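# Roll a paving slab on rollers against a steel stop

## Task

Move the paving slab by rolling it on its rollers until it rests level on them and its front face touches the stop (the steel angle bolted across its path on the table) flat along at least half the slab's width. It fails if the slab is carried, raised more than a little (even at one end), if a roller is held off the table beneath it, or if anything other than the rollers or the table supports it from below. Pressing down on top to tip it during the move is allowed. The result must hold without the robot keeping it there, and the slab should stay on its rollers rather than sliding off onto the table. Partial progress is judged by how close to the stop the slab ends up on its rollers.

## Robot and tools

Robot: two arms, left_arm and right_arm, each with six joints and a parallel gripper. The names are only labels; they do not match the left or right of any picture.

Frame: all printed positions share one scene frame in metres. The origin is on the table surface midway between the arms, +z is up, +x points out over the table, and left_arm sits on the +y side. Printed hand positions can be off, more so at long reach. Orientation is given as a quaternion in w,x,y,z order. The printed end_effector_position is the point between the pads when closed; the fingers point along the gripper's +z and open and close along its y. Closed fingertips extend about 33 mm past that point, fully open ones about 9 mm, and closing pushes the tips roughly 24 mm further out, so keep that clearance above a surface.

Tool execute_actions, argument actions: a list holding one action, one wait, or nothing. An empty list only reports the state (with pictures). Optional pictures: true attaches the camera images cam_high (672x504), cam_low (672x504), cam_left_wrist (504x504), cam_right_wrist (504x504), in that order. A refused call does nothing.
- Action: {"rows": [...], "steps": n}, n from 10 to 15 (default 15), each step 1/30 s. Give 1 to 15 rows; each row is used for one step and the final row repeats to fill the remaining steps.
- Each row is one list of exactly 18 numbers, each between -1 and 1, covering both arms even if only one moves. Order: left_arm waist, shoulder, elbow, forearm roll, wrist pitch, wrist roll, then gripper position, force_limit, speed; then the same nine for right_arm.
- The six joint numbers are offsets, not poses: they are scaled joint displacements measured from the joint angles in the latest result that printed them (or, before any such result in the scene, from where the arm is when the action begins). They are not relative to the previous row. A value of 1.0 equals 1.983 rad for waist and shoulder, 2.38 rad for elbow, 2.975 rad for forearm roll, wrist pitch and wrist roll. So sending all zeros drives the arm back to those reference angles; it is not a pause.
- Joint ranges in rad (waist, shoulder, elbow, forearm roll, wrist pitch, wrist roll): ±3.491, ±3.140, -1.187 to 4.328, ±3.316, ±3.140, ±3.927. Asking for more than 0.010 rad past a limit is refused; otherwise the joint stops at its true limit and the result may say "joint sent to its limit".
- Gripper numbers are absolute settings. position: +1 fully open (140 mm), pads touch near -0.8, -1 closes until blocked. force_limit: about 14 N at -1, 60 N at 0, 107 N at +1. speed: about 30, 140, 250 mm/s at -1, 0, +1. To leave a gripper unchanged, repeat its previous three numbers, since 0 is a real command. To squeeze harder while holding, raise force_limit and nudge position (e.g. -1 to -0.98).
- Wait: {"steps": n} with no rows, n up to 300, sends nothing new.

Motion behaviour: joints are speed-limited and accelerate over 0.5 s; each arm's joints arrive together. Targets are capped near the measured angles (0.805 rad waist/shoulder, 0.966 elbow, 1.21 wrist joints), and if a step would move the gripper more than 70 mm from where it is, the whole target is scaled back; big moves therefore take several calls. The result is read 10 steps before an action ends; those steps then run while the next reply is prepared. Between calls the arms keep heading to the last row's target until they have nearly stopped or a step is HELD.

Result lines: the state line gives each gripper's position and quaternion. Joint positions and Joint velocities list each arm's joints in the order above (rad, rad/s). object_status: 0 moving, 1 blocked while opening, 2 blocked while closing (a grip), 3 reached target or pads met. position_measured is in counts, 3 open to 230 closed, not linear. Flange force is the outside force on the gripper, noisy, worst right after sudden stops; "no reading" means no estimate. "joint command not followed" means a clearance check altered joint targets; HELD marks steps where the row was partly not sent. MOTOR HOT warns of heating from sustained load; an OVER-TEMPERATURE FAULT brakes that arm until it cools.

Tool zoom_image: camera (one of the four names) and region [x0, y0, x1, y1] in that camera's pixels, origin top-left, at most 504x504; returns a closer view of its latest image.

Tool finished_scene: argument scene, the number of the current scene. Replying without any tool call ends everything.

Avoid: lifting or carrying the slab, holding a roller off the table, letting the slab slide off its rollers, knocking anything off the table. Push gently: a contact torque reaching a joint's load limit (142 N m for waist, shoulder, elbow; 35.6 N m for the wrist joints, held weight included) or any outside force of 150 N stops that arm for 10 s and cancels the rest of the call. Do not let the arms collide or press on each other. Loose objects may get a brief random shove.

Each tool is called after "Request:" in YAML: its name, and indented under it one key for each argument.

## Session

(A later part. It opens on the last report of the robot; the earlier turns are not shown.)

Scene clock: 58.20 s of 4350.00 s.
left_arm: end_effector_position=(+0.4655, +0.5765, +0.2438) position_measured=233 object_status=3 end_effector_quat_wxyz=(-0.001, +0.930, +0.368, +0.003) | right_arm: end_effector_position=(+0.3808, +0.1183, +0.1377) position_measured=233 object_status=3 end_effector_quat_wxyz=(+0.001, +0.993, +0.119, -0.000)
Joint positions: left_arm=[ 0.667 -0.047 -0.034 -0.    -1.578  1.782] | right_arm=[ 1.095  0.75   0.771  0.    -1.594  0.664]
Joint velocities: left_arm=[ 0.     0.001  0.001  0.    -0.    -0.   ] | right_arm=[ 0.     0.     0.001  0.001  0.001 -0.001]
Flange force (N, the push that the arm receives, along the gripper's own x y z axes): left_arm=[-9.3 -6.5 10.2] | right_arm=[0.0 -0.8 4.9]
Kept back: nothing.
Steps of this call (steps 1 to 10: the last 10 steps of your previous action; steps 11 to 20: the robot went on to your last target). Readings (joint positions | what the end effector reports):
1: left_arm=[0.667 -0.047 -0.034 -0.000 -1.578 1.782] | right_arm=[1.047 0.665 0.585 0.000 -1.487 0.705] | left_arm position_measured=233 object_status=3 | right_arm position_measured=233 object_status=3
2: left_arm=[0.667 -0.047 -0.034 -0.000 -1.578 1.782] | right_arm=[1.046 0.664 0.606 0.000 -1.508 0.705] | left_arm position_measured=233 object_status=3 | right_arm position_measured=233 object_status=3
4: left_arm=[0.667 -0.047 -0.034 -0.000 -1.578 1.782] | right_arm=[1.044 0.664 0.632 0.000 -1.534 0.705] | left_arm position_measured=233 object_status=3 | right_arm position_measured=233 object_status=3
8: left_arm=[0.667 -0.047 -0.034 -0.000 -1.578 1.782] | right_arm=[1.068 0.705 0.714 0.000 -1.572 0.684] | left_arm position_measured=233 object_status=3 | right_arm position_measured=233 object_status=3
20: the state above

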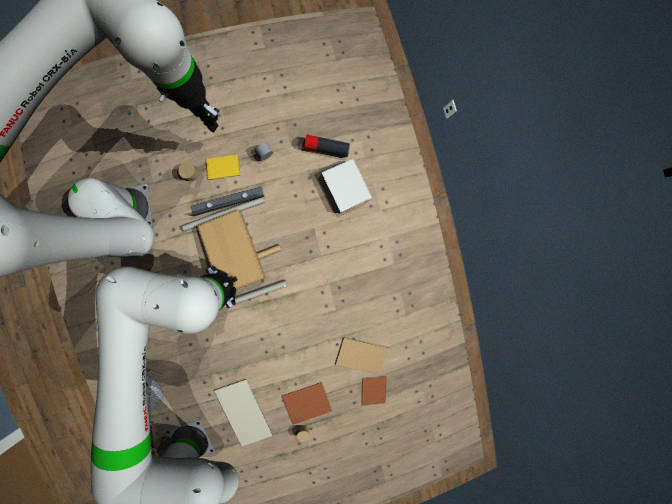

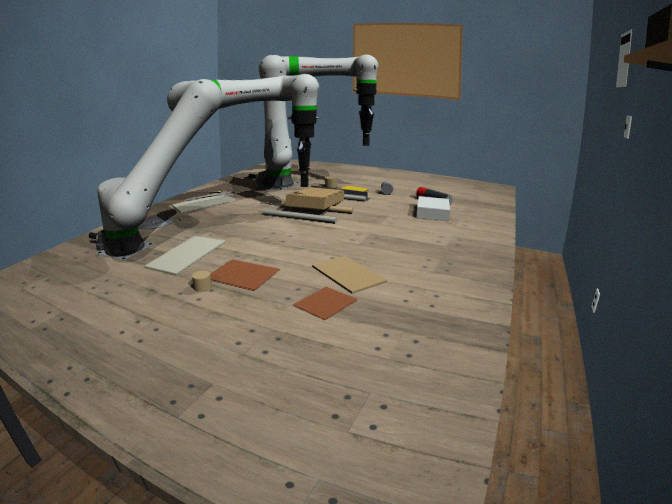

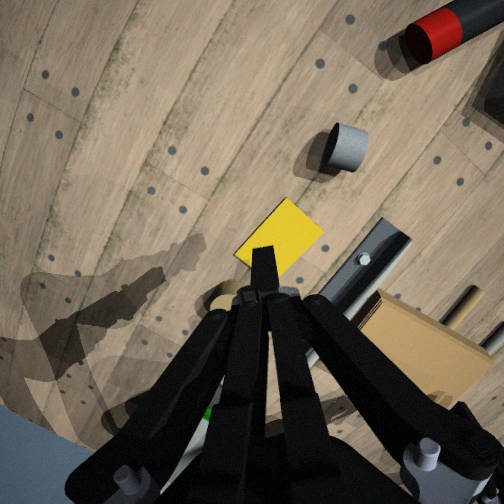

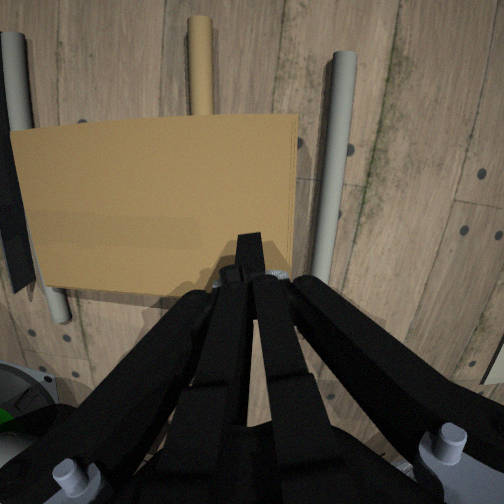

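Request:
execute_actions:
  actions:
    - {"rows":[[0,0,0,0,0,0,-1,0,0,-0.018,0.034,0.046,0,-0.0155,0.012,-1,0,0]],"steps":12}

Request:
execute_actions:
  actions:
    - {"steps":12}

Request:
execute_actions:
  actions:
    - {"rows":[[0,0,0,0,0,0,-1,0,0,0,0,-0.01,0,0.008,0,-1,0,0],[0,0,0,0,0,0,-1,0,0,0,0,-0.01,0,0.008,0,-1,0,0],[0,0,0,0,0,0,-1,0,0,0,0,-0.018,0,0.0145,0,-1,0,0],[0,0,0,0,0,0,-1,0,0,0,0,-0.018,0,0.0145,0,-1,0,0],[0,0,0,0,0,0,-1,0,0,0,0,-0.025,0,0.02,0,-1,0,0],[0,0,0,0,0,0,-1,0,0,0,0,-0.025,0,0.02,0,-1,0,0],[0,0,0,0,0,0,-1,0,0,0,0,-0.03,0,0.024,0,-1,0,0]],"steps":15}

Request:
execute_actions:
  actions:
    - {"steps":15}
  pictures: true

Request:
zoom_image:
  camera: "cam_low"
  region: [250, 165, 390, 240]

Scene clock: 59.00 s of 4350.00 s.
left_arm: end_effector_position=(+0.4655, +0.5765, +0.2438) position_measured=233 object_status=3 end_effector_quat_wxyz=(-0.001, +0.930, +0.368, +0.003) | right_arm: end_effector_position=(+0.3817, +0.1187, +0.1377) position_measured=233 object_status=3 end_effector_quat_wxyz=(+0.001, +0.993, +0.119, -0.000)
Joint positions: left_arm=[ 0.667 -0.047 -0.034 -0.    -1.578  1.782] | right_arm=[ 1.094  0.753  0.776  0.    -1.596  0.664]
Joint velocities: left_arm=[ 0.001 -0.001 -0.    -0.    -0.    -0.   ] | right_arm=[-0.063  0.145  0.239 -0.001 -0.098  0.075]
Flange force (N, the push that the arm receives, along the gripper's own x y z axes): left_arm=[-7.9 -6.7 10.0] | right_arm=[-14.6 -2.4 -0.3]
Steps of this call (steps 1 to 15: the robot went on to your last target; steps 16 to 22: nothing new was sent; steps 23 to 24: the first 2 steps of this action). Readings (joint positions | what the end effector reports):
23: left_arm=[0.667 -0.047 -0.034 -0.000 -1.578 1.782] | right_arm=[1.095 0.750 0.771 0.000 -1.594 0.664] | left_arm position_measured=233 object_status=3 | right_arm position_measured=233 object_status=3
24: the state above

Scene clock: 59.40 s of 4350.00 s.
left_arm: end_effector_position=(+0.4655, +0.5765, +0.2438) position_measured=233 object_status=3 end_effector_quat_wxyz=(-0.001, +0.930, +0.368, +0.003) | right_arm: end_effector_position=(+0.4092, +0.1188, +0.1363) position_measured=233 object_status=3 end_effector_quat_wxyz=(+0.002, +0.993, +0.119, -0.002)
Joint positions: left_arm=[ 0.667 -0.047 -0.034 -0.    -1.578  1.782] | right_arm=[ 1.06   0.817  0.88   0.    -1.64   0.699]
Joint velocities: left_arm=[-0. -0.  0. -0.  0. -0.] | right_arm=[-0.     0.002  0.004 -0.001 -0.001  0.001]
Flange force (N, the push that the arm receives, along the gripper's own x y z axes): left_arm=[-7.2 -5.3 11.0] | right_arm=[9.4 -7.1 2.1]
Kept back: nothing.
Steps of this call (steps 1 to 10: the last 10 steps of your previous action; steps 11 to 12: the robot went on to your last target). Readings (joint positions | what the end effector reports):
1: left_arm=[0.667 -0.047 -0.034 -0.000 -1.578 1.782] | right_arm=[1.091 0.760 0.788 0.000 -1.601 0.669] | left_arm position_measured=233 object_status=3 | right_arm position_measured=233 object_status=3
2: left_arm=[0.667 -0.047 -0.034 -0.000 -1.578 1.782] | right_arm=[1.084 0.771 0.806 0.000 -1.609 0.675] | left_arm position_measured=233 object_status=3 | right_arm position_measured=233 object_status=3
4: left_arm=[0.667 -0.047 -0.034 -0.000 -1.578 1.782] | right_arm=[1.070 0.798 0.850 0.000 -1.627 0.689] | left_arm position_measured=233 object_status=3 | right_arm position_measured=233 object_status=3
8: left_arm=[0.667 -0.047 -0.034 -0.000 -1.578 1.782] | right_arm=[1.060 0.816 0.879 0.000 -1.639 0.699] | left_arm position_measured=233 object_status=3 | right_arm position_measured=233 object_status=3
12: the state above

Scene clock: 59.57 s of 4350.00 s.
left_arm: end_effector_position=(+0.4655, +0.5765, +0.2438) position_measured=233 object_status=3 end_effector_quat_wxyz=(-0.001, +0.930, +0.368, +0.003) | right_arm: end_effector_position=(+0.4096, +0.1195, +0.1237) position_measured=233 object_status=3 end_effector_quat_wxyz=(+0.002, +0.993, +0.119, -0.002)
Joint positions: left_arm=[ 0.667 -0.047 -0.034 -0.    -1.578  1.782] | right_arm=[ 1.06   0.817  0.851  0.    -1.611  0.699]
Joint velocities: left_arm=[ 0.  0.  0. -0.  0. -0.] | right_arm=[ 0.    -0.    -0.254 -0.002  0.249  0.   ]
Flange force (N, the push that the arm receives, along the gripper's own x y z axes): left_arm=[-5.3 -7.0 9.1] | right_arm=[4.4 -2.0 -0.1]
Steps of this call (steps 1 to 5: the first 5 steps of this action). Readings (joint positions | what the end effector reports):
1: left_arm=[0.667 -0.047 -0.034 -0.000 -1.578 1.782] | right_arm=[1.060 0.817 0.880 0.000 -1.640 0.699] | left_arm position_measured=233 object_status=3 | right_arm position_measured=233 object_status=3
2: left_arm=[0.667 -0.047 -0.034 -0.000 -1.578 1.782] | right_arm=[1.060 0.817 0.876 0.000 -1.635 0.699] | left_arm position_measured=233 object_status=3 | right_arm position_measured=233 object_status=3
4: left_arm=[0.667 -0.047 -0.034 -0.000 -1.578 1.782] | right_arm=[1.060 0.817 0.860 0.000 -1.619 0.699] | left_arm position_measured=233 object_status=3 | right_arm position_measured=233 object_status=3
5: the state above

Scene clock: 60.07 s of 4350.00 s.
left_arm: end_effector_position=(+0.4655, +0.5765, +0.2438) position_measured=233 object_status=3 end_effector_quat_wxyz=(-0.001, +0.930, +0.368, +0.003) | right_arm: end_effector_position=(+0.4096, +0.1196, +0.1058) position_measured=233 object_status=3 end_effector_quat_wxyz=(+0.002, +0.993, +0.119, -0.002)
Joint positions: left_arm=[ 0.667 -0.047 -0.034 -0.    -1.578  1.782] | right_arm=[ 1.06   0.817  0.809  0.    -1.569  0.699]
Joint velocities: left_arm=[-0.001  0.001 -0.001  0.    -0.     0.001] | right_arm=[ 0.001  0.    -0.001 -0.001 -0.001 -0.   ]
Flange force (N, the push that the arm receives, along the gripper's own x y z axes): left_arm=[-6.5 -5.4 9.7] | right_arm=[-3.0 0.7 -12.8]
Kept back: nothing.
Steps of this call (steps 1 to 10: the last 10 steps of your previous action; steps 11 to 15: the robot went on to your last target). Readings (joint positions | what the end effector reports):
1: left_arm=[0.667 -0.047 -0.034 -0.000 -1.578 1.782] | right_arm=[1.060 0.817 0.842 0.000 -1.602 0.699] | left_arm position_measured=233 object_status=3 | right_arm position_measured=233 object_status=3
2: left_arm=[0.667 -0.047 -0.034 -0.000 -1.578 1.782] | right_arm=[1.060 0.817 0.834 0.000 -1.593 0.699] | left_arm position_measured=233 object_status=3 | right_arm position_measured=233 object_status=3
4: left_arm=[0.667 -0.047 -0.034 -0.000 -1.578 1.782] | right_arm=[1.060 0.817 0.819 0.000 -1.579 0.699] | left_arm position_measured=233 object_status=3 | right_arm position_measured=233 object_status=3
8: left_arm=[0.667 -0.047 -0.034 -0.000 -1.578 1.782] | right_arm=[1.060 0.817 0.810 0.000 -1.570 0.699] | left_arm position_measured=233 object_status=3 | right_arm position_measured=233 object_status=3
15: the state above

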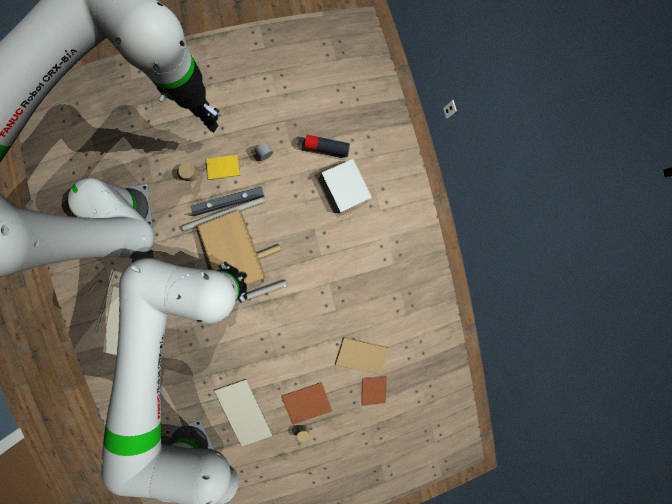

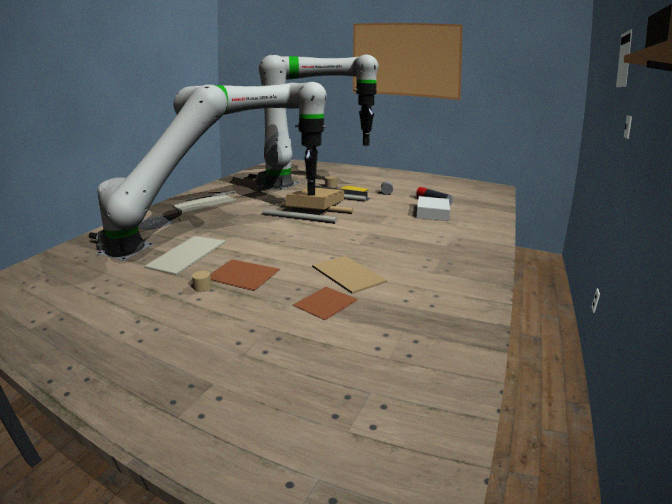

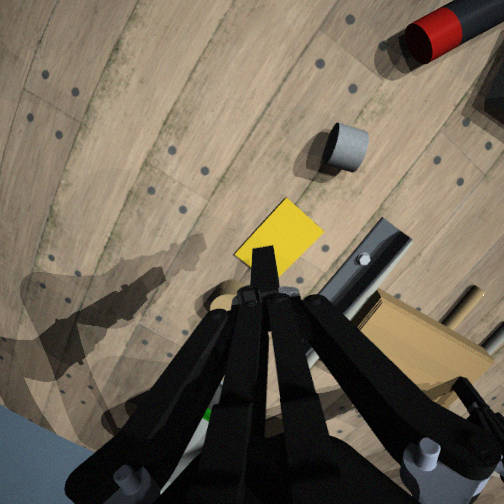

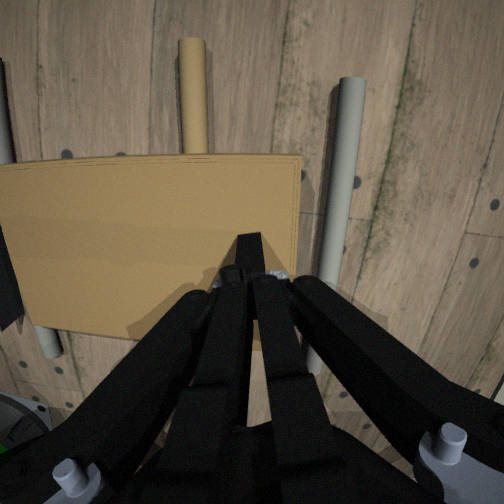

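Region (250, 165, 390, 240) of cam_low's 672x504 image, scaled by 3.600, with more detail than that image has; it fills the top 270 rows of this view, and the rest is white.

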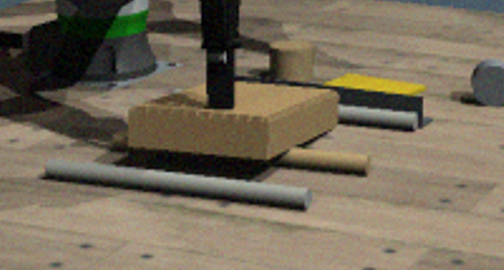

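Request:
execute_actions:
  actions:
    - {"rows":[[0,0,0,0,0,0,-1,0,0,0,0,-0.003,0,0.0024,0,-1,0,0],[0,0,0,0,0,0,-1,0,0,0,0,-0.006,0,0.005,0,-1,0,0],[0,0,0,0,0,0,-1,0,0,0,0,-0.009,0,0.007,0,-1,0,0]],"steps":12}

Request:
execute_actions:
  actions:
    - {"steps":12}
  pictures: true

Request:
zoom_image:
  camera: "cam_low"
  region: [250, 165, 390, 240]

Scene clock: 60.57 s of 4350.00 s.
left_arm: end_effector_position=(+0.4655, +0.5765, +0.2438) position_measured=233 object_status=3 end_effector_quat_wxyz=(-0.001, +0.930, +0.368, +0.003) | right_arm: end_effector_position=(+0.4096, +0.1196, +0.1047) position_measured=233 object_status=3 end_effector_quat_wxyz=(+0.002, +0.993, +0.119, -0.002)
Joint positions: left_arm=[ 0.667 -0.047 -0.034 -0.    -1.578  1.782] | right_arm=[ 1.06   0.817  0.807  0.    -1.566  0.699]
Joint velocities: left_arm=[-0.001  0.    -0.     0.     0.    -0.001] | right_arm=[ 0.    -0.007 -0.082 -0.     0.091 -0.   ]
Flange force (N, the push that the arm receives, along the gripper's own x y z axes): left_arm=[-5.7 -5.6 9.2] | right_arm=[-6.6 -2.7 -35.2]
Steps of this call (steps 1 to 13: the robot went on to your last target; steps 14 to 15: the first 2 steps of this action). Readings (joint positions | what the end effector reports):
14: left_arm=[0.667 -0.047 -0.034 -0.000 -1.578 1.782] | right_arm=[1.060 0.817 0.809 0.000 -1.568 0.699] | left_arm position_measured=233 object_status=3 | right_arm position_measured=233 object_status=3
15: the state above

Scene clock: 60.97 s of 4350.00 s.
left_arm: end_effector_position=(+0.4655, +0.5765, +0.2438) position_measured=233 object_status=3 end_effector_quat_wxyz=(-0.001, +0.930, +0.368, +0.003) | right_arm: end_effector_position=(+0.4095, +0.1193, +0.0966) position_measured=233 object_status=3 end_effector_quat_wxyz=(+0.003, +0.993, +0.119, -0.002)
Joint positions: left_arm=[ 0.667 -0.047 -0.034 -0.    -1.578  1.782] | right_arm=[ 1.06   0.817  0.788  0.    -1.548  0.699]
Joint velocities: left_arm=[ 0.     0.001  0.001 -0.     0.     0.001] | right_arm=[ 0.001 -0.    -0.001  0.002  0.002  0.   ]
Flange force (N, the push that the arm receives, along the gripper's own x y z axes): left_arm=[-9.2 -6.9 11.1] | right_arm=[-6.3 -1.7 -42.7]
Kept back: nothing.
Steps of this call (steps 1 to 10: the last 10 steps of your previous action; steps 11 to 12: the robot went on to your last target). Readings (joint positions | what the end effector reports):
1: left_arm=[0.667 -0.047 -0.034 -0.000 -1.578 1.782] | right_arm=[1.060 0.817 0.803 0.000 -1.562 0.699] | left_arm position_measured=233 object_status=3 | right_arm position_measured=233 object_status=3
2: left_arm=[0.667 -0.047 -0.034 -0.000 -1.578 1.782] | right_arm=[1.060 0.817 0.798 0.000 -1.557 0.699] | left_arm position_measured=233 object_status=3 | right_arm position_measured=233 object_status=3
4: left_arm=[0.667 -0.047 -0.034 -0.000 -1.578 1.782] | right_arm=[1.060 0.817 0.791 0.000 -1.551 0.699] | left_arm position_measured=233 object_status=3 | right_arm position_measured=233 object_status=3
8: left_arm=[0.667 -0.047 -0.034 -0.000 -1.578 1.782] | right_arm=[1.060 0.817 0.788 0.000 -1.548 0.699] | left_arm position_measured=233 object_status=3 | right_arm position_measured=233 object_status=3
12: the state above

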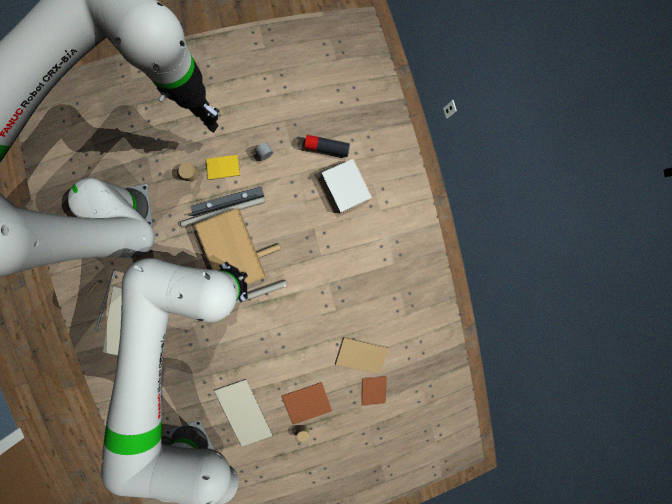

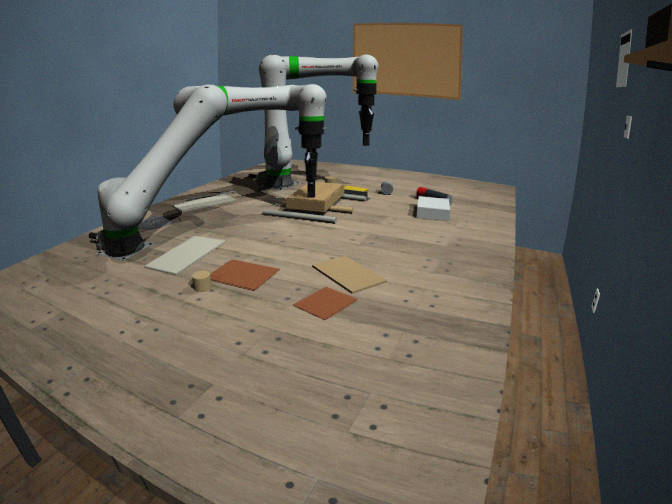

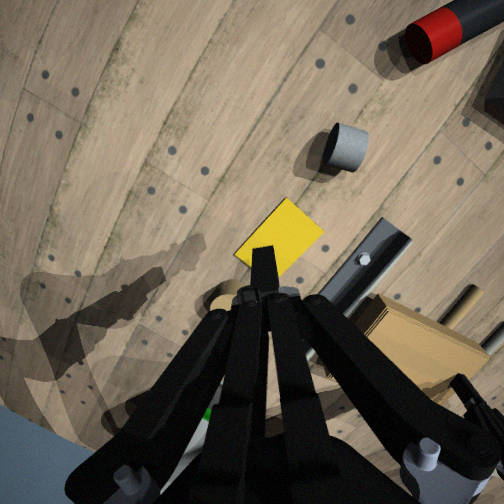

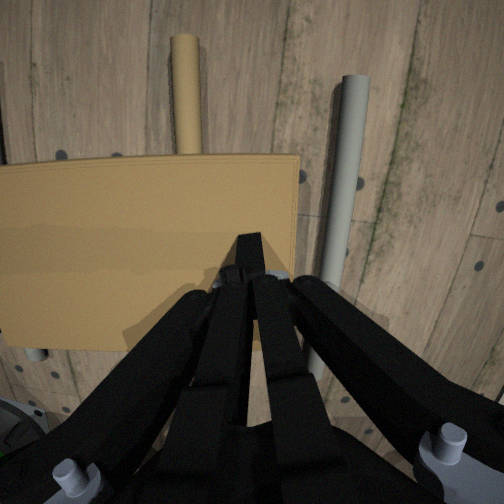

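Region (250, 165, 390, 240) of cam_low's 672x504 image, scaled by 3.600, with more detail than that image has; it fills the top 270 rows of this view, and the rest is white.

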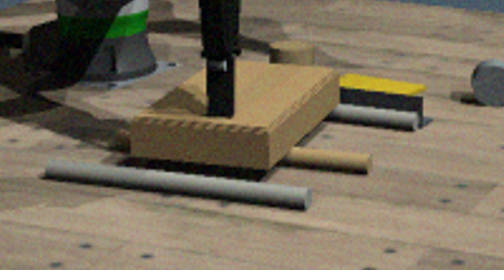

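Request:
execute_actions:
  actions:
    - {"rows":[[0,0,0,0,0,0,-1,0,0,0.002,0.005,0.008,0,-0.003,-0.001,-1,0,0],[0,0,0,0,0,0,-1,0,0,0.002,0.005,0.008,0,-0.003,-0.001,-1,0,0],[0,0,0,0,0,0,-1,0,0,0.004,0.011,0.016,0,-0.005,-0.002,-1,0,0],[0,0,0,0,0,0,-1,0,0,0.004,0.011,0.016,0,-0.005,-0.002,-1,0,0],[0,0,0,0,0,0,-1,0,0,0.005,0.016,0.024,0,-0.008,-0.004,-1,0,0],[0,0,0,0,0,0,-1,0,0,0.005,0.016,0.024,0,-0.008,-0.004,-1,0,0],[0,0,0,0,0,0,-1,0,0,0.007,0.021,0.032,0,-0.011,-0.005,-1,0,0],[0,0,0,0,0,0,-1,0,0,0.007,0.021,0.032,0,-0.011,-0.005,-1,0,0],[0,0,0,0,0,0,-1,0,0,0.009,0.026,0.039,0,-0.013,-0.006,-1,0,0],[0,0,0,0,0,0,-1,0,0,0.009,0.026,0.039,0,-0.013,-0.006,-1,0,0],[0,0,0,0,0,0,-1,0,0,0.011,0.032,0.047,0,-0.016,-0.007,-1,0,0]],"steps":15}

Request:
execute_actions:
  actions:
    - {"steps":12}
  pictures: true

Request:
zoom_image:
  camera: "cam_high"
  region: [160, 160, 330, 330]

Request:
zoom_image:
  camera: "cam_low"
  region: [250, 165, 390, 240]

Scene clock: 62.17 s of 4350.00 s.
left_arm: end_effector_position=(+0.4655, +0.5765, +0.2438) position_measured=233 object_status=3 end_effector_quat_wxyz=(-0.001, +0.930, +0.368, +0.003) | right_arm: end_effector_position=(+0.4084, +0.1256, +0.0972) position_measured=233 object_status=3 end_effector_quat_wxyz=(+0.002, +0.993, +0.120, -0.001)
Joint positions: left_arm=[ 0.667 -0.047 -0.034 -0.    -1.578  1.782] | right_arm=[ 1.065  0.831  0.813  0.    -1.558  0.695]
Joint velocities: left_arm=[ 0. -0. -0. -0.  0.  0.] | right_arm=[ 0.046  0.133  0.243  0.001 -0.087 -0.044]
Flange force (N, the push that the arm receives, along the gripper's own x y z axes): left_arm=[-6.7 -5.9 10.7] | right_arm=[-3.7 4.5 -51.1]
Steps of this call (steps 1 to 30: the robot went on to your last target; step 31: nothing new was sent; steps 32 to 36: the first 5 steps of this action). Readings (joint positions | what the end effector reports):
32: left_arm=[0.667 -0.047 -0.034 -0.000 -1.578 1.782] | right_arm=[1.060 0.817 0.788 0.000 -1.548 0.699] | left_arm position_measured=233 object_status=3 | right_arm position_measured=233 object_status=3
33: left_arm=[0.667 -0.047 -0.034 -0.000 -1.578 1.782] | right_arm=[1.060 0.819 0.791 0.000 -1.550 0.699] | left_arm position_measured=233 object_status=3 | right_arm position_measured=233 object_status=3
35: left_arm=[0.667 -0.047 -0.034 -0.000 -1.578 1.782] | right_arm=[1.063 0.827 0.805 0.000 -1.555 0.697] | left_arm position_measured=233 object_status=3 | right_arm position_measured=233 object_status=3
36: the state above

Scene clock: 62.57 s of 4350.00 s.
left_arm: end_effector_position=(+0.4655, +0.5765, +0.2438) position_measured=233 object_status=3 end_effector_quat_wxyz=(-0.001, +0.930, +0.368, +0.003) | right_arm: end_effector_position=(+0.4041, +0.1443, +0.0979) position_measured=233 object_status=3 end_effector_quat_wxyz=(+0.002, +0.993, +0.119, -0.001)
Joint positions: left_arm=[ 0.667 -0.047 -0.034 -0.    -1.578  1.782] | right_arm=[ 1.081  0.879  0.898  0.    -1.595  0.679]
Joint velocities: left_arm=[-0.001  0.    -0.    -0.    -0.     0.001] | right_arm=[ 0.004  0.011  0.02   0.001 -0.008 -0.004]
Flange force (N, the push that the arm receives, along the gripper's own x y z axes): left_arm=[-8.2 -6.7 10.4] | right_arm=[26.5 4.9 -23.0]
Kept back: nothing.
Steps of this call (steps 1 to 10: the last 10 steps of your previous action; steps 11 to 12: the robot went on to your last target). Readings (joint positions | what the end effector reports):
1: left_arm=[0.667 -0.047 -0.034 -0.000 -1.578 1.782] | right_arm=[1.066 0.836 0.822 0.000 -1.562 0.693] | left_arm position_measured=233 object_status=3 | right_arm position_measured=233 object_status=3
2: left_arm=[0.667 -0.047 -0.034 -0.000 -1.578 1.782] | right_arm=[1.068 0.841 0.831 0.000 -1.565 0.691] | left_arm position_measured=233 object_status=3 | right_arm position_measured=233 object_status=3
4: left_arm=[0.667 -0.047 -0.034 -0.000 -1.578 1.782] | right_arm=[1.071 0.851 0.849 0.000 -1.574 0.687] | left_arm position_measured=233 object_status=3 | right_arm position_measured=233 object_status=3
8: left_arm=[0.667 -0.047 -0.034 -0.000 -1.578 1.782] | right_arm=[1.078 0.872 0.885 0.000 -1.589 0.681] | left_arm position_measured=233 object_status=3 | right_arm position_measured=233 object_status=3
12: the state above

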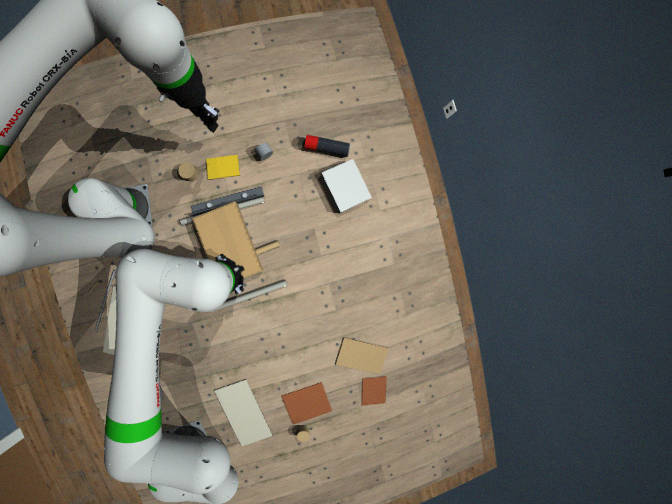

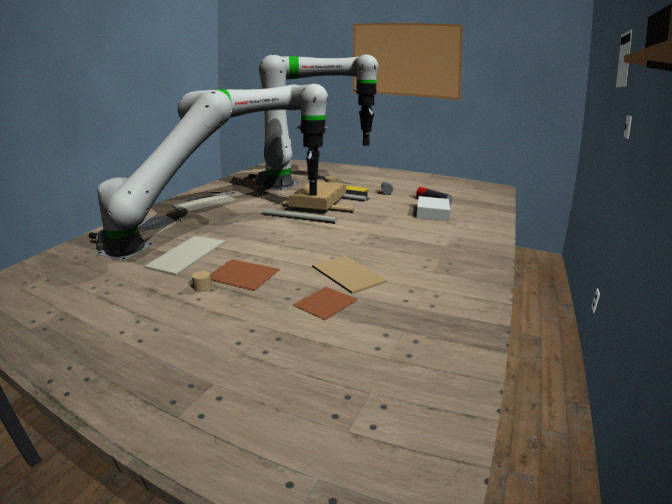

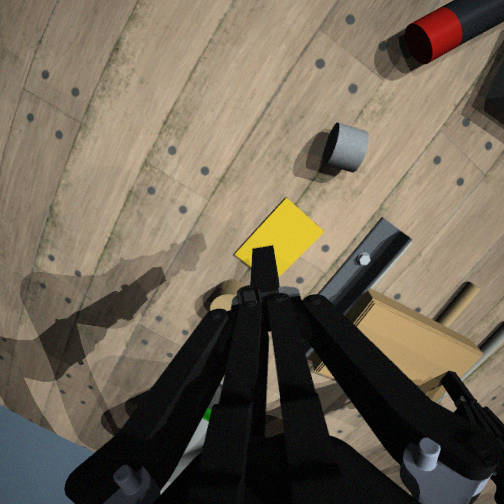

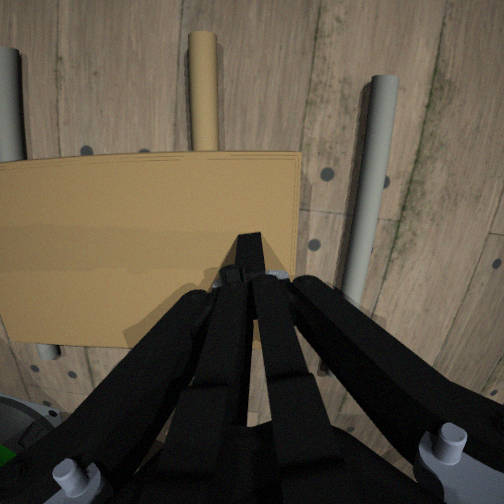

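Region (160, 160, 330, 330) of cam_high's 672x504 image, scaled by 2.965, with more detail than that image has.

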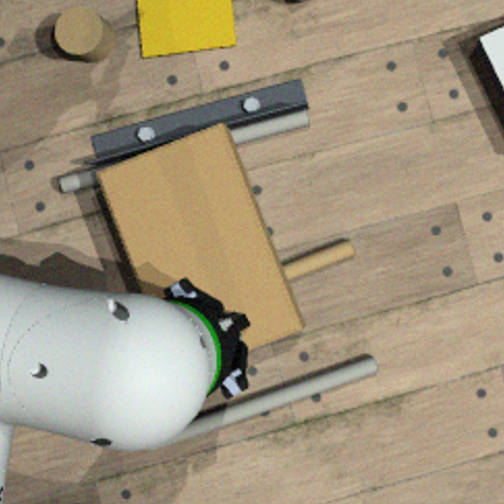

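Region (250, 165, 390, 240) of cam_low's 672x504 image, scaled by 3.600, with more detail than that image has; it fills the top 270 rows of this view, and the rest is white.

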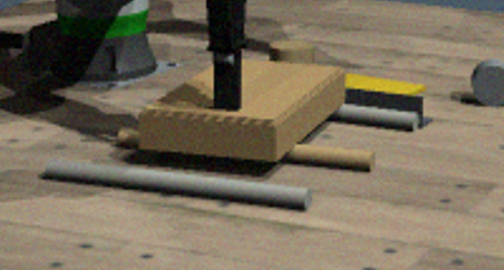

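Request:
execute_actions:
  actions:
    - {"rows":[[0,0,0,0,0,0,-1,0,0,0,0,0.006,0,-0.005,0,-1,0,0],[0,0,0,0,0,0,-1,0,0,0,0,0.012,0,-0.01,0,-1,0,0],[0,0,0,0,0,0,-1,0,0,0,0,0.02,0,-0.016,0,-1,0,0],[0,0,0,0,0,0,-1,0,0,0,0,0.05,0,-0.04,0,-1,0,0]],"steps":15}

Request:
execute_actions:
  actions:
    - {"rows":[[0,0,0,0,0,0,-1,0,0,-0.05,-0.15,-0.14,0,-0.01,0.03,-1,0,0]],"steps":15}

Request:
execute_actions:
  actions:
    - {"steps":25}
  pictures: true

Request:
zoom_image:
  camera: "cam_high"
  region: [160, 160, 330, 330]

Request:
zoom_image:
  camera: "cam_low"
  region: [250, 165, 390, 240]

Scene clock: 63.50 s of 4350.00 s.
left_arm: end_effector_position=(+0.4655, +0.5765, +0.2438) position_measured=233 object_status=3 end_effector_quat_wxyz=(-0.001, +0.930, +0.368, +0.003) | right_arm: end_effector_position=(+0.4031, +0.1438, +0.1127) position_measured=233 object_status=3 end_effector_quat_wxyz=(+0.003, +0.993, +0.120, -0.002)
Joint positions: left_arm=[ 0.667 -0.047 -0.034 -0.    -1.578  1.782] | right_arm=[ 1.082  0.88   0.934 -0.    -1.632  0.679]
Joint velocities: left_arm=[ 0.001 -0.001 -0.002  0.     0.    -0.001] | right_arm=[-0.001  0.001  0.528  0.001 -0.526  0.001]
Flange force (N, the push that the arm receives, along the gripper's own x y z axes): left_arm=[-5.5 -6.9 10.1] | right_arm=no reading
Steps of this call (steps 1 to 23: the robot went on to your last target; steps 24 to 28: the first 5 steps of this action). Readings (joint positions | what the end effector reports):
24: left_arm=[0.667 -0.047 -0.034 -0.000 -1.578 1.782] | right_arm=[1.081 0.880 0.900 0.000 -1.596 0.679] | left_arm position_measured=233 object_status=3 | right_arm position_measured=233 object_status=3
25: left_arm=[0.667 -0.047 -0.034 -0.000 -1.578 1.782] | right_arm=[1.082 0.880 0.903 -0.000 -1.600 0.679] | left_arm position_measured=233 object_status=3 | right_arm position_measured=233 object_status=3
27: left_arm=[0.667 -0.047 -0.034 -0.000 -1.578 1.782] | right_arm=[1.082 0.880 0.920 -0.000 -1.617 0.679] | left_arm position_measured=233 object_status=3 | right_arm position_measured=233 object_status=3
28: the state above

Scene clock: 64.00 s of 4350.00 s.
left_arm: end_effector_position=(+0.4655, +0.5765, +0.2438) position_measured=233 object_status=3 end_effector_quat_wxyz=(-0.001, +0.930, +0.368, +0.003) | right_arm: end_effector_position=(+0.4050, +0.1177, +0.1620) position_measured=233 object_status=3 end_effector_quat_wxyz=(+0.007, +0.993, +0.119, -0.005)
Joint positions: left_arm=[ 0.667 -0.047 -0.034 -0.    -1.578  1.782] | right_arm=[ 1.064  0.829  0.96   0.    -1.719  0.694]
Joint velocities: left_arm=[-0.002  0.    -0.001  0.     0.     0.   ] | right_arm=[-0.239 -0.717 -0.8   -0.002 -0.071  0.212]
Flange force (N, the push that the arm receives, along the gripper's own x y z axes): left_arm=[-7.5 -7.3 11.6] | right_arm=no reading
Steps of this call (steps 1 to 10: the last 10 steps of your previous action; steps 11 to 15: the first 5 steps of this action, its rows measured from where the robot was after step 10). Readings (joint positions | what the end effector reports):
10: left_arm=[0.667 -0.047 -0.034 -0.000 -1.578 1.782] | right_arm=[1.081 0.879 1.017 0.000 -1.714 0.679] | left_arm position_measured=233 object_status=3 | right_arm position_measured=233 object_status=3
11: left_arm=[0.667 -0.047 -0.034 -0.000 -1.578 1.782] | right_arm=[1.081 0.879 1.017 0.000 -1.714 0.679] | left_arm position_measured=233 object_status=3 | right_arm position_measured=233 object_status=3
12: left_arm=[0.667 -0.047 -0.034 -0.000 -1.578 1.782] | right_arm=[1.080 0.876 1.013 0.000 -1.714 0.680] | left_arm position_measured=233 object_status=3 | right_arm position_measured=233 object_status=3
14: left_arm=[0.667 -0.047 -0.034 -0.000 -1.578 1.782] | right_arm=[1.071 0.850 0.984 0.000 -1.717 0.688] | left_arm position_measured=233 object_status=3 | right_arm position_measured=233 object_status=3
15: the state above

Scene clock: 64.83 s of 4350.00 s.
left_arm: end_effector_position=(+0.4655, +0.5765, +0.2438) position_measured=233 object_status=3 end_effector_quat_wxyz=(-0.001, +0.930, +0.368, +0.003) | right_arm: end_effector_position=(+0.4036, -0.0013, +0.2155) position_measured=233 object_status=3 end_effector_quat_wxyz=(+0.028, +0.993, +0.114, -0.022)
Joint positions: left_arm=[ 0.667 -0.047 -0.034 -0.    -1.578  1.782] | right_arm=[ 0.982  0.582  0.684  0.    -1.743  0.768]
Joint velocities: left_arm=[-0.    -0.001  0.001 -0.    -0.001 -0.001] | right_arm=[ 0.001  0.001  0.001 -0.001  0.001  0.001]
Flange force (N, the push that the arm receives, along the gripper's own x y z axes): left_arm=[-7.4 -4.8 10.4] | right_arm=[3.9 -3.4 1.6]
Kept back: nothing.
Steps of this call (steps 1 to 10: the last 10 steps of your previous action; steps 11 to 25: the robot went on to your last target). Readings (joint positions | what the end effector reports):
1: left_arm=[0.667 -0.047 -0.034 -0.000 -1.578 1.782] | right_arm=[1.055 0.803 0.931 0.000 -1.722 0.702] | left_arm position_measured=233 object_status=3 | right_arm position_measured=233 object_status=3
2: left_arm=[0.667 -0.047 -0.034 -0.000 -1.578 1.782] | right_arm=[1.047 0.776 0.902 0.000 -1.724 0.710] | left_arm position_measured=233 object_status=3 | right_arm position_measured=233 object_status=3
4: left_arm=[0.667 -0.047 -0.034 -0.000 -1.578 1.782] | right_arm=[1.030 0.727 0.846 0.000 -1.729 0.725] | left_arm position_measured=233 object_status=3 | right_arm position_measured=233 object_status=3
8: left_arm=[0.667 -0.047 -0.034 -0.000 -1.578 1.782] | right_arm=[0.999 0.634 0.742 0.000 -1.738 0.752] | left_arm position_measured=233 object_status=3 | right_arm position_measured=233 object_status=3
25: the state above

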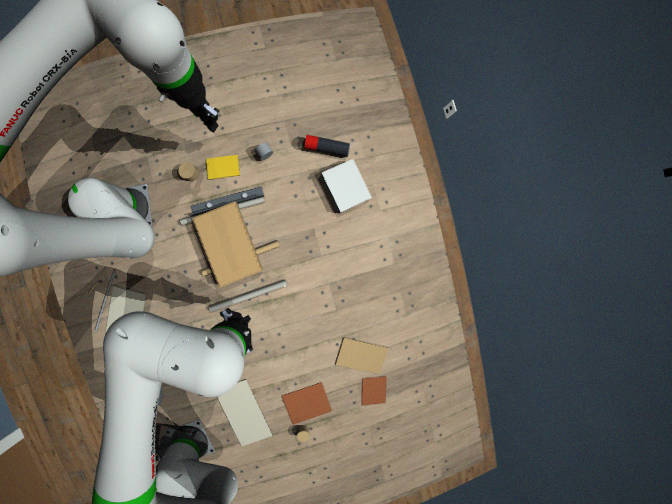

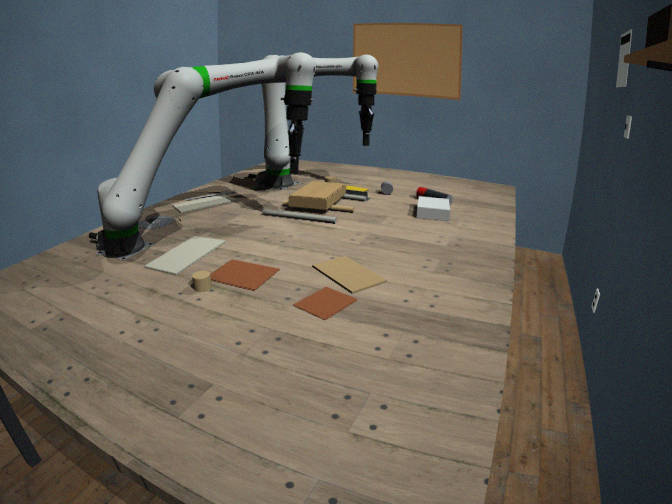

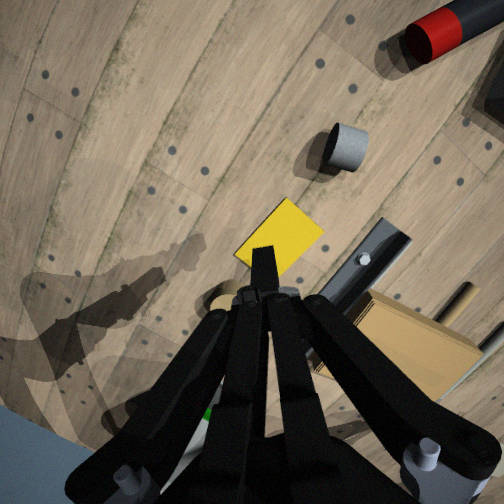

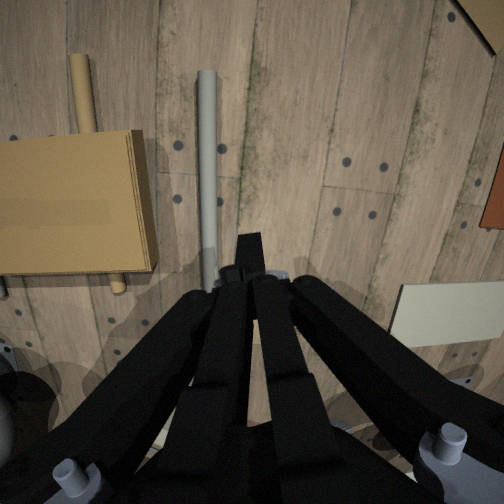

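Region (160, 160, 330, 330) of cam_high's 672x504 image, scaled by 2.965, with more detail than that image has.

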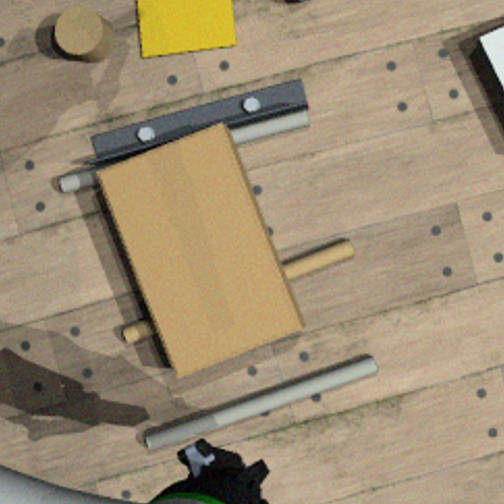

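Region (250, 165, 390, 240) of cam_low's 672x504 image, scaled by 3.600, with more detail than that image has; it fills the top 270 rows of this view, and the rest is white.

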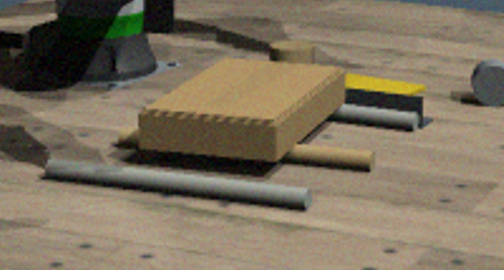

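Request:
execute_actions:
  actions: []

Request:
zoom_image:
  camera: "cam_high"
  region: [130,130,360,360]

Scene clock: 66.20 s of 4350.00 s.
left_arm: end_effector_position=(+0.4655, +0.5765, +0.2438) position_measured=233 object_status=3 end_effector_quat_wxyz=(-0.001, +0.930, +0.368, +0.003) | right_arm: end_effector_position=(+0.4036, -0.0013, +0.2155) position_measured=233 object_status=3 end_effector_quat_wxyz=(+0.028, +0.993, +0.114, -0.022)
Joint positions: left_arm=[ 0.667 -0.047 -0.034 -0.    -1.578  1.782] | right_arm=[ 0.982  0.582  0.683  0.    -1.743  0.768]
Joint velocities: left_arm=[-0.    -0.001 -0.     0.    -0.001 -0.002] | right_arm=[-0.001  0.     0.     0.001 -0.001  0.   ]
Flange force (N, the push that the arm receives, along the gripper's own x y z axes): left_arm=[-6.9 -6.0 10.1] | right_arm=[2.9 -3.0 3.2]
Kept back: nothing.
Steps of this call (steps 1 to 15: the robot went on to your last target; steps 16 to 41: nothing new was sent). Readings (joint positions | what the end effector reports):
1: left_arm=[0.667 -0.047 -0.034 -0.000 -1.578 1.782] | right_arm=[0.982 0.582 0.684 0.000 -1.743 0.768] | left_arm position_measured=233 object_status=3 | right_arm position_measured=233 object_status=3
2: left_arm=[0.667 -0.047 -0.034 -0.000 -1.578 1.782] | right_arm=[0.982 0.582 0.683 0.000 -1.743 0.768] | left_arm position_measured=233 object_status=3 | right_arm position_measured=233 object_status=3
4: left_arm=[0.667 -0.047 -0.034 -0.000 -1.578 1.782] | right_arm=[0.982 0.582 0.683 0.000 -1.743 0.768] | left_arm position_measured=233 object_status=3 | right_arm position_measured=233 object_status=3
8: left_arm=[0.667 -0.047 -0.034 -0.000 -1.578 1.782] | right_arm=[0.982 0.582 0.683 0.000 -1.743 0.768] | left_arm position_measured=233 object_status=3 | right_arm position_measured=233 object_status=3
41: the state above
All arms were judged still, so your last target was given up. Only a new action makes them travel on or press farther. Fingers that are still opening or closing keep moving.

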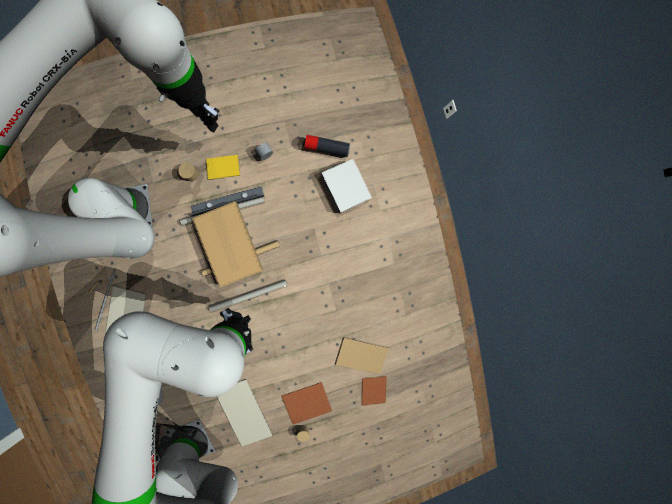

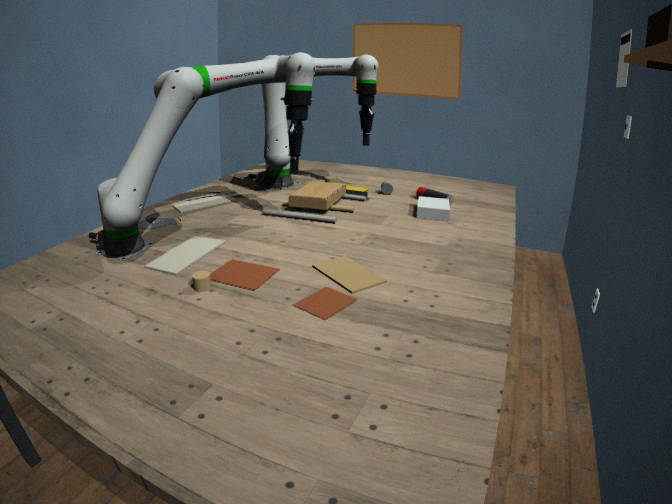

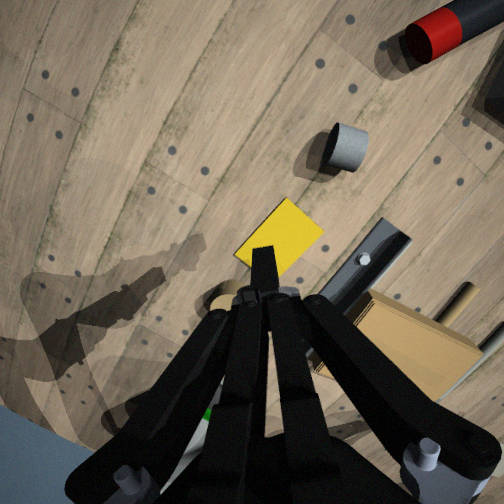

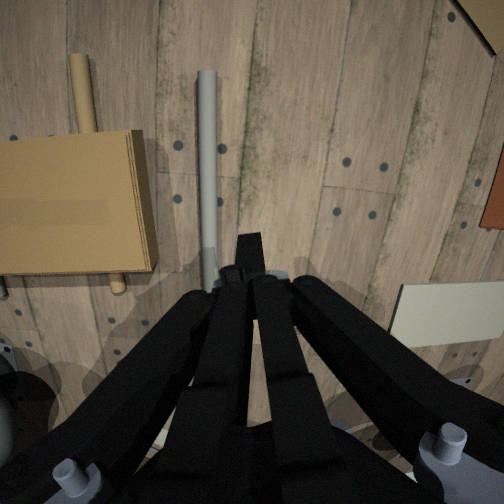

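Region (130, 130, 360, 360) of cam_high's 672x504 image, scaled by 2.191, with more detail than that image has.

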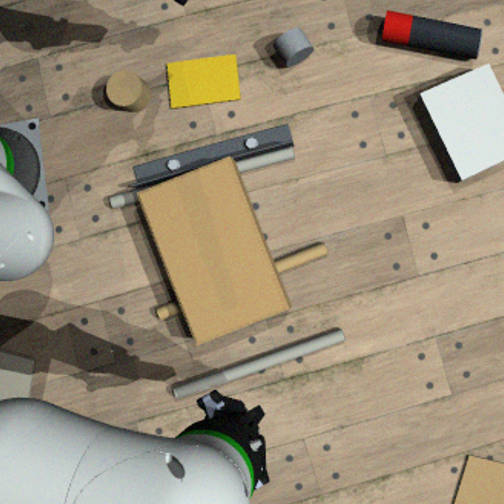

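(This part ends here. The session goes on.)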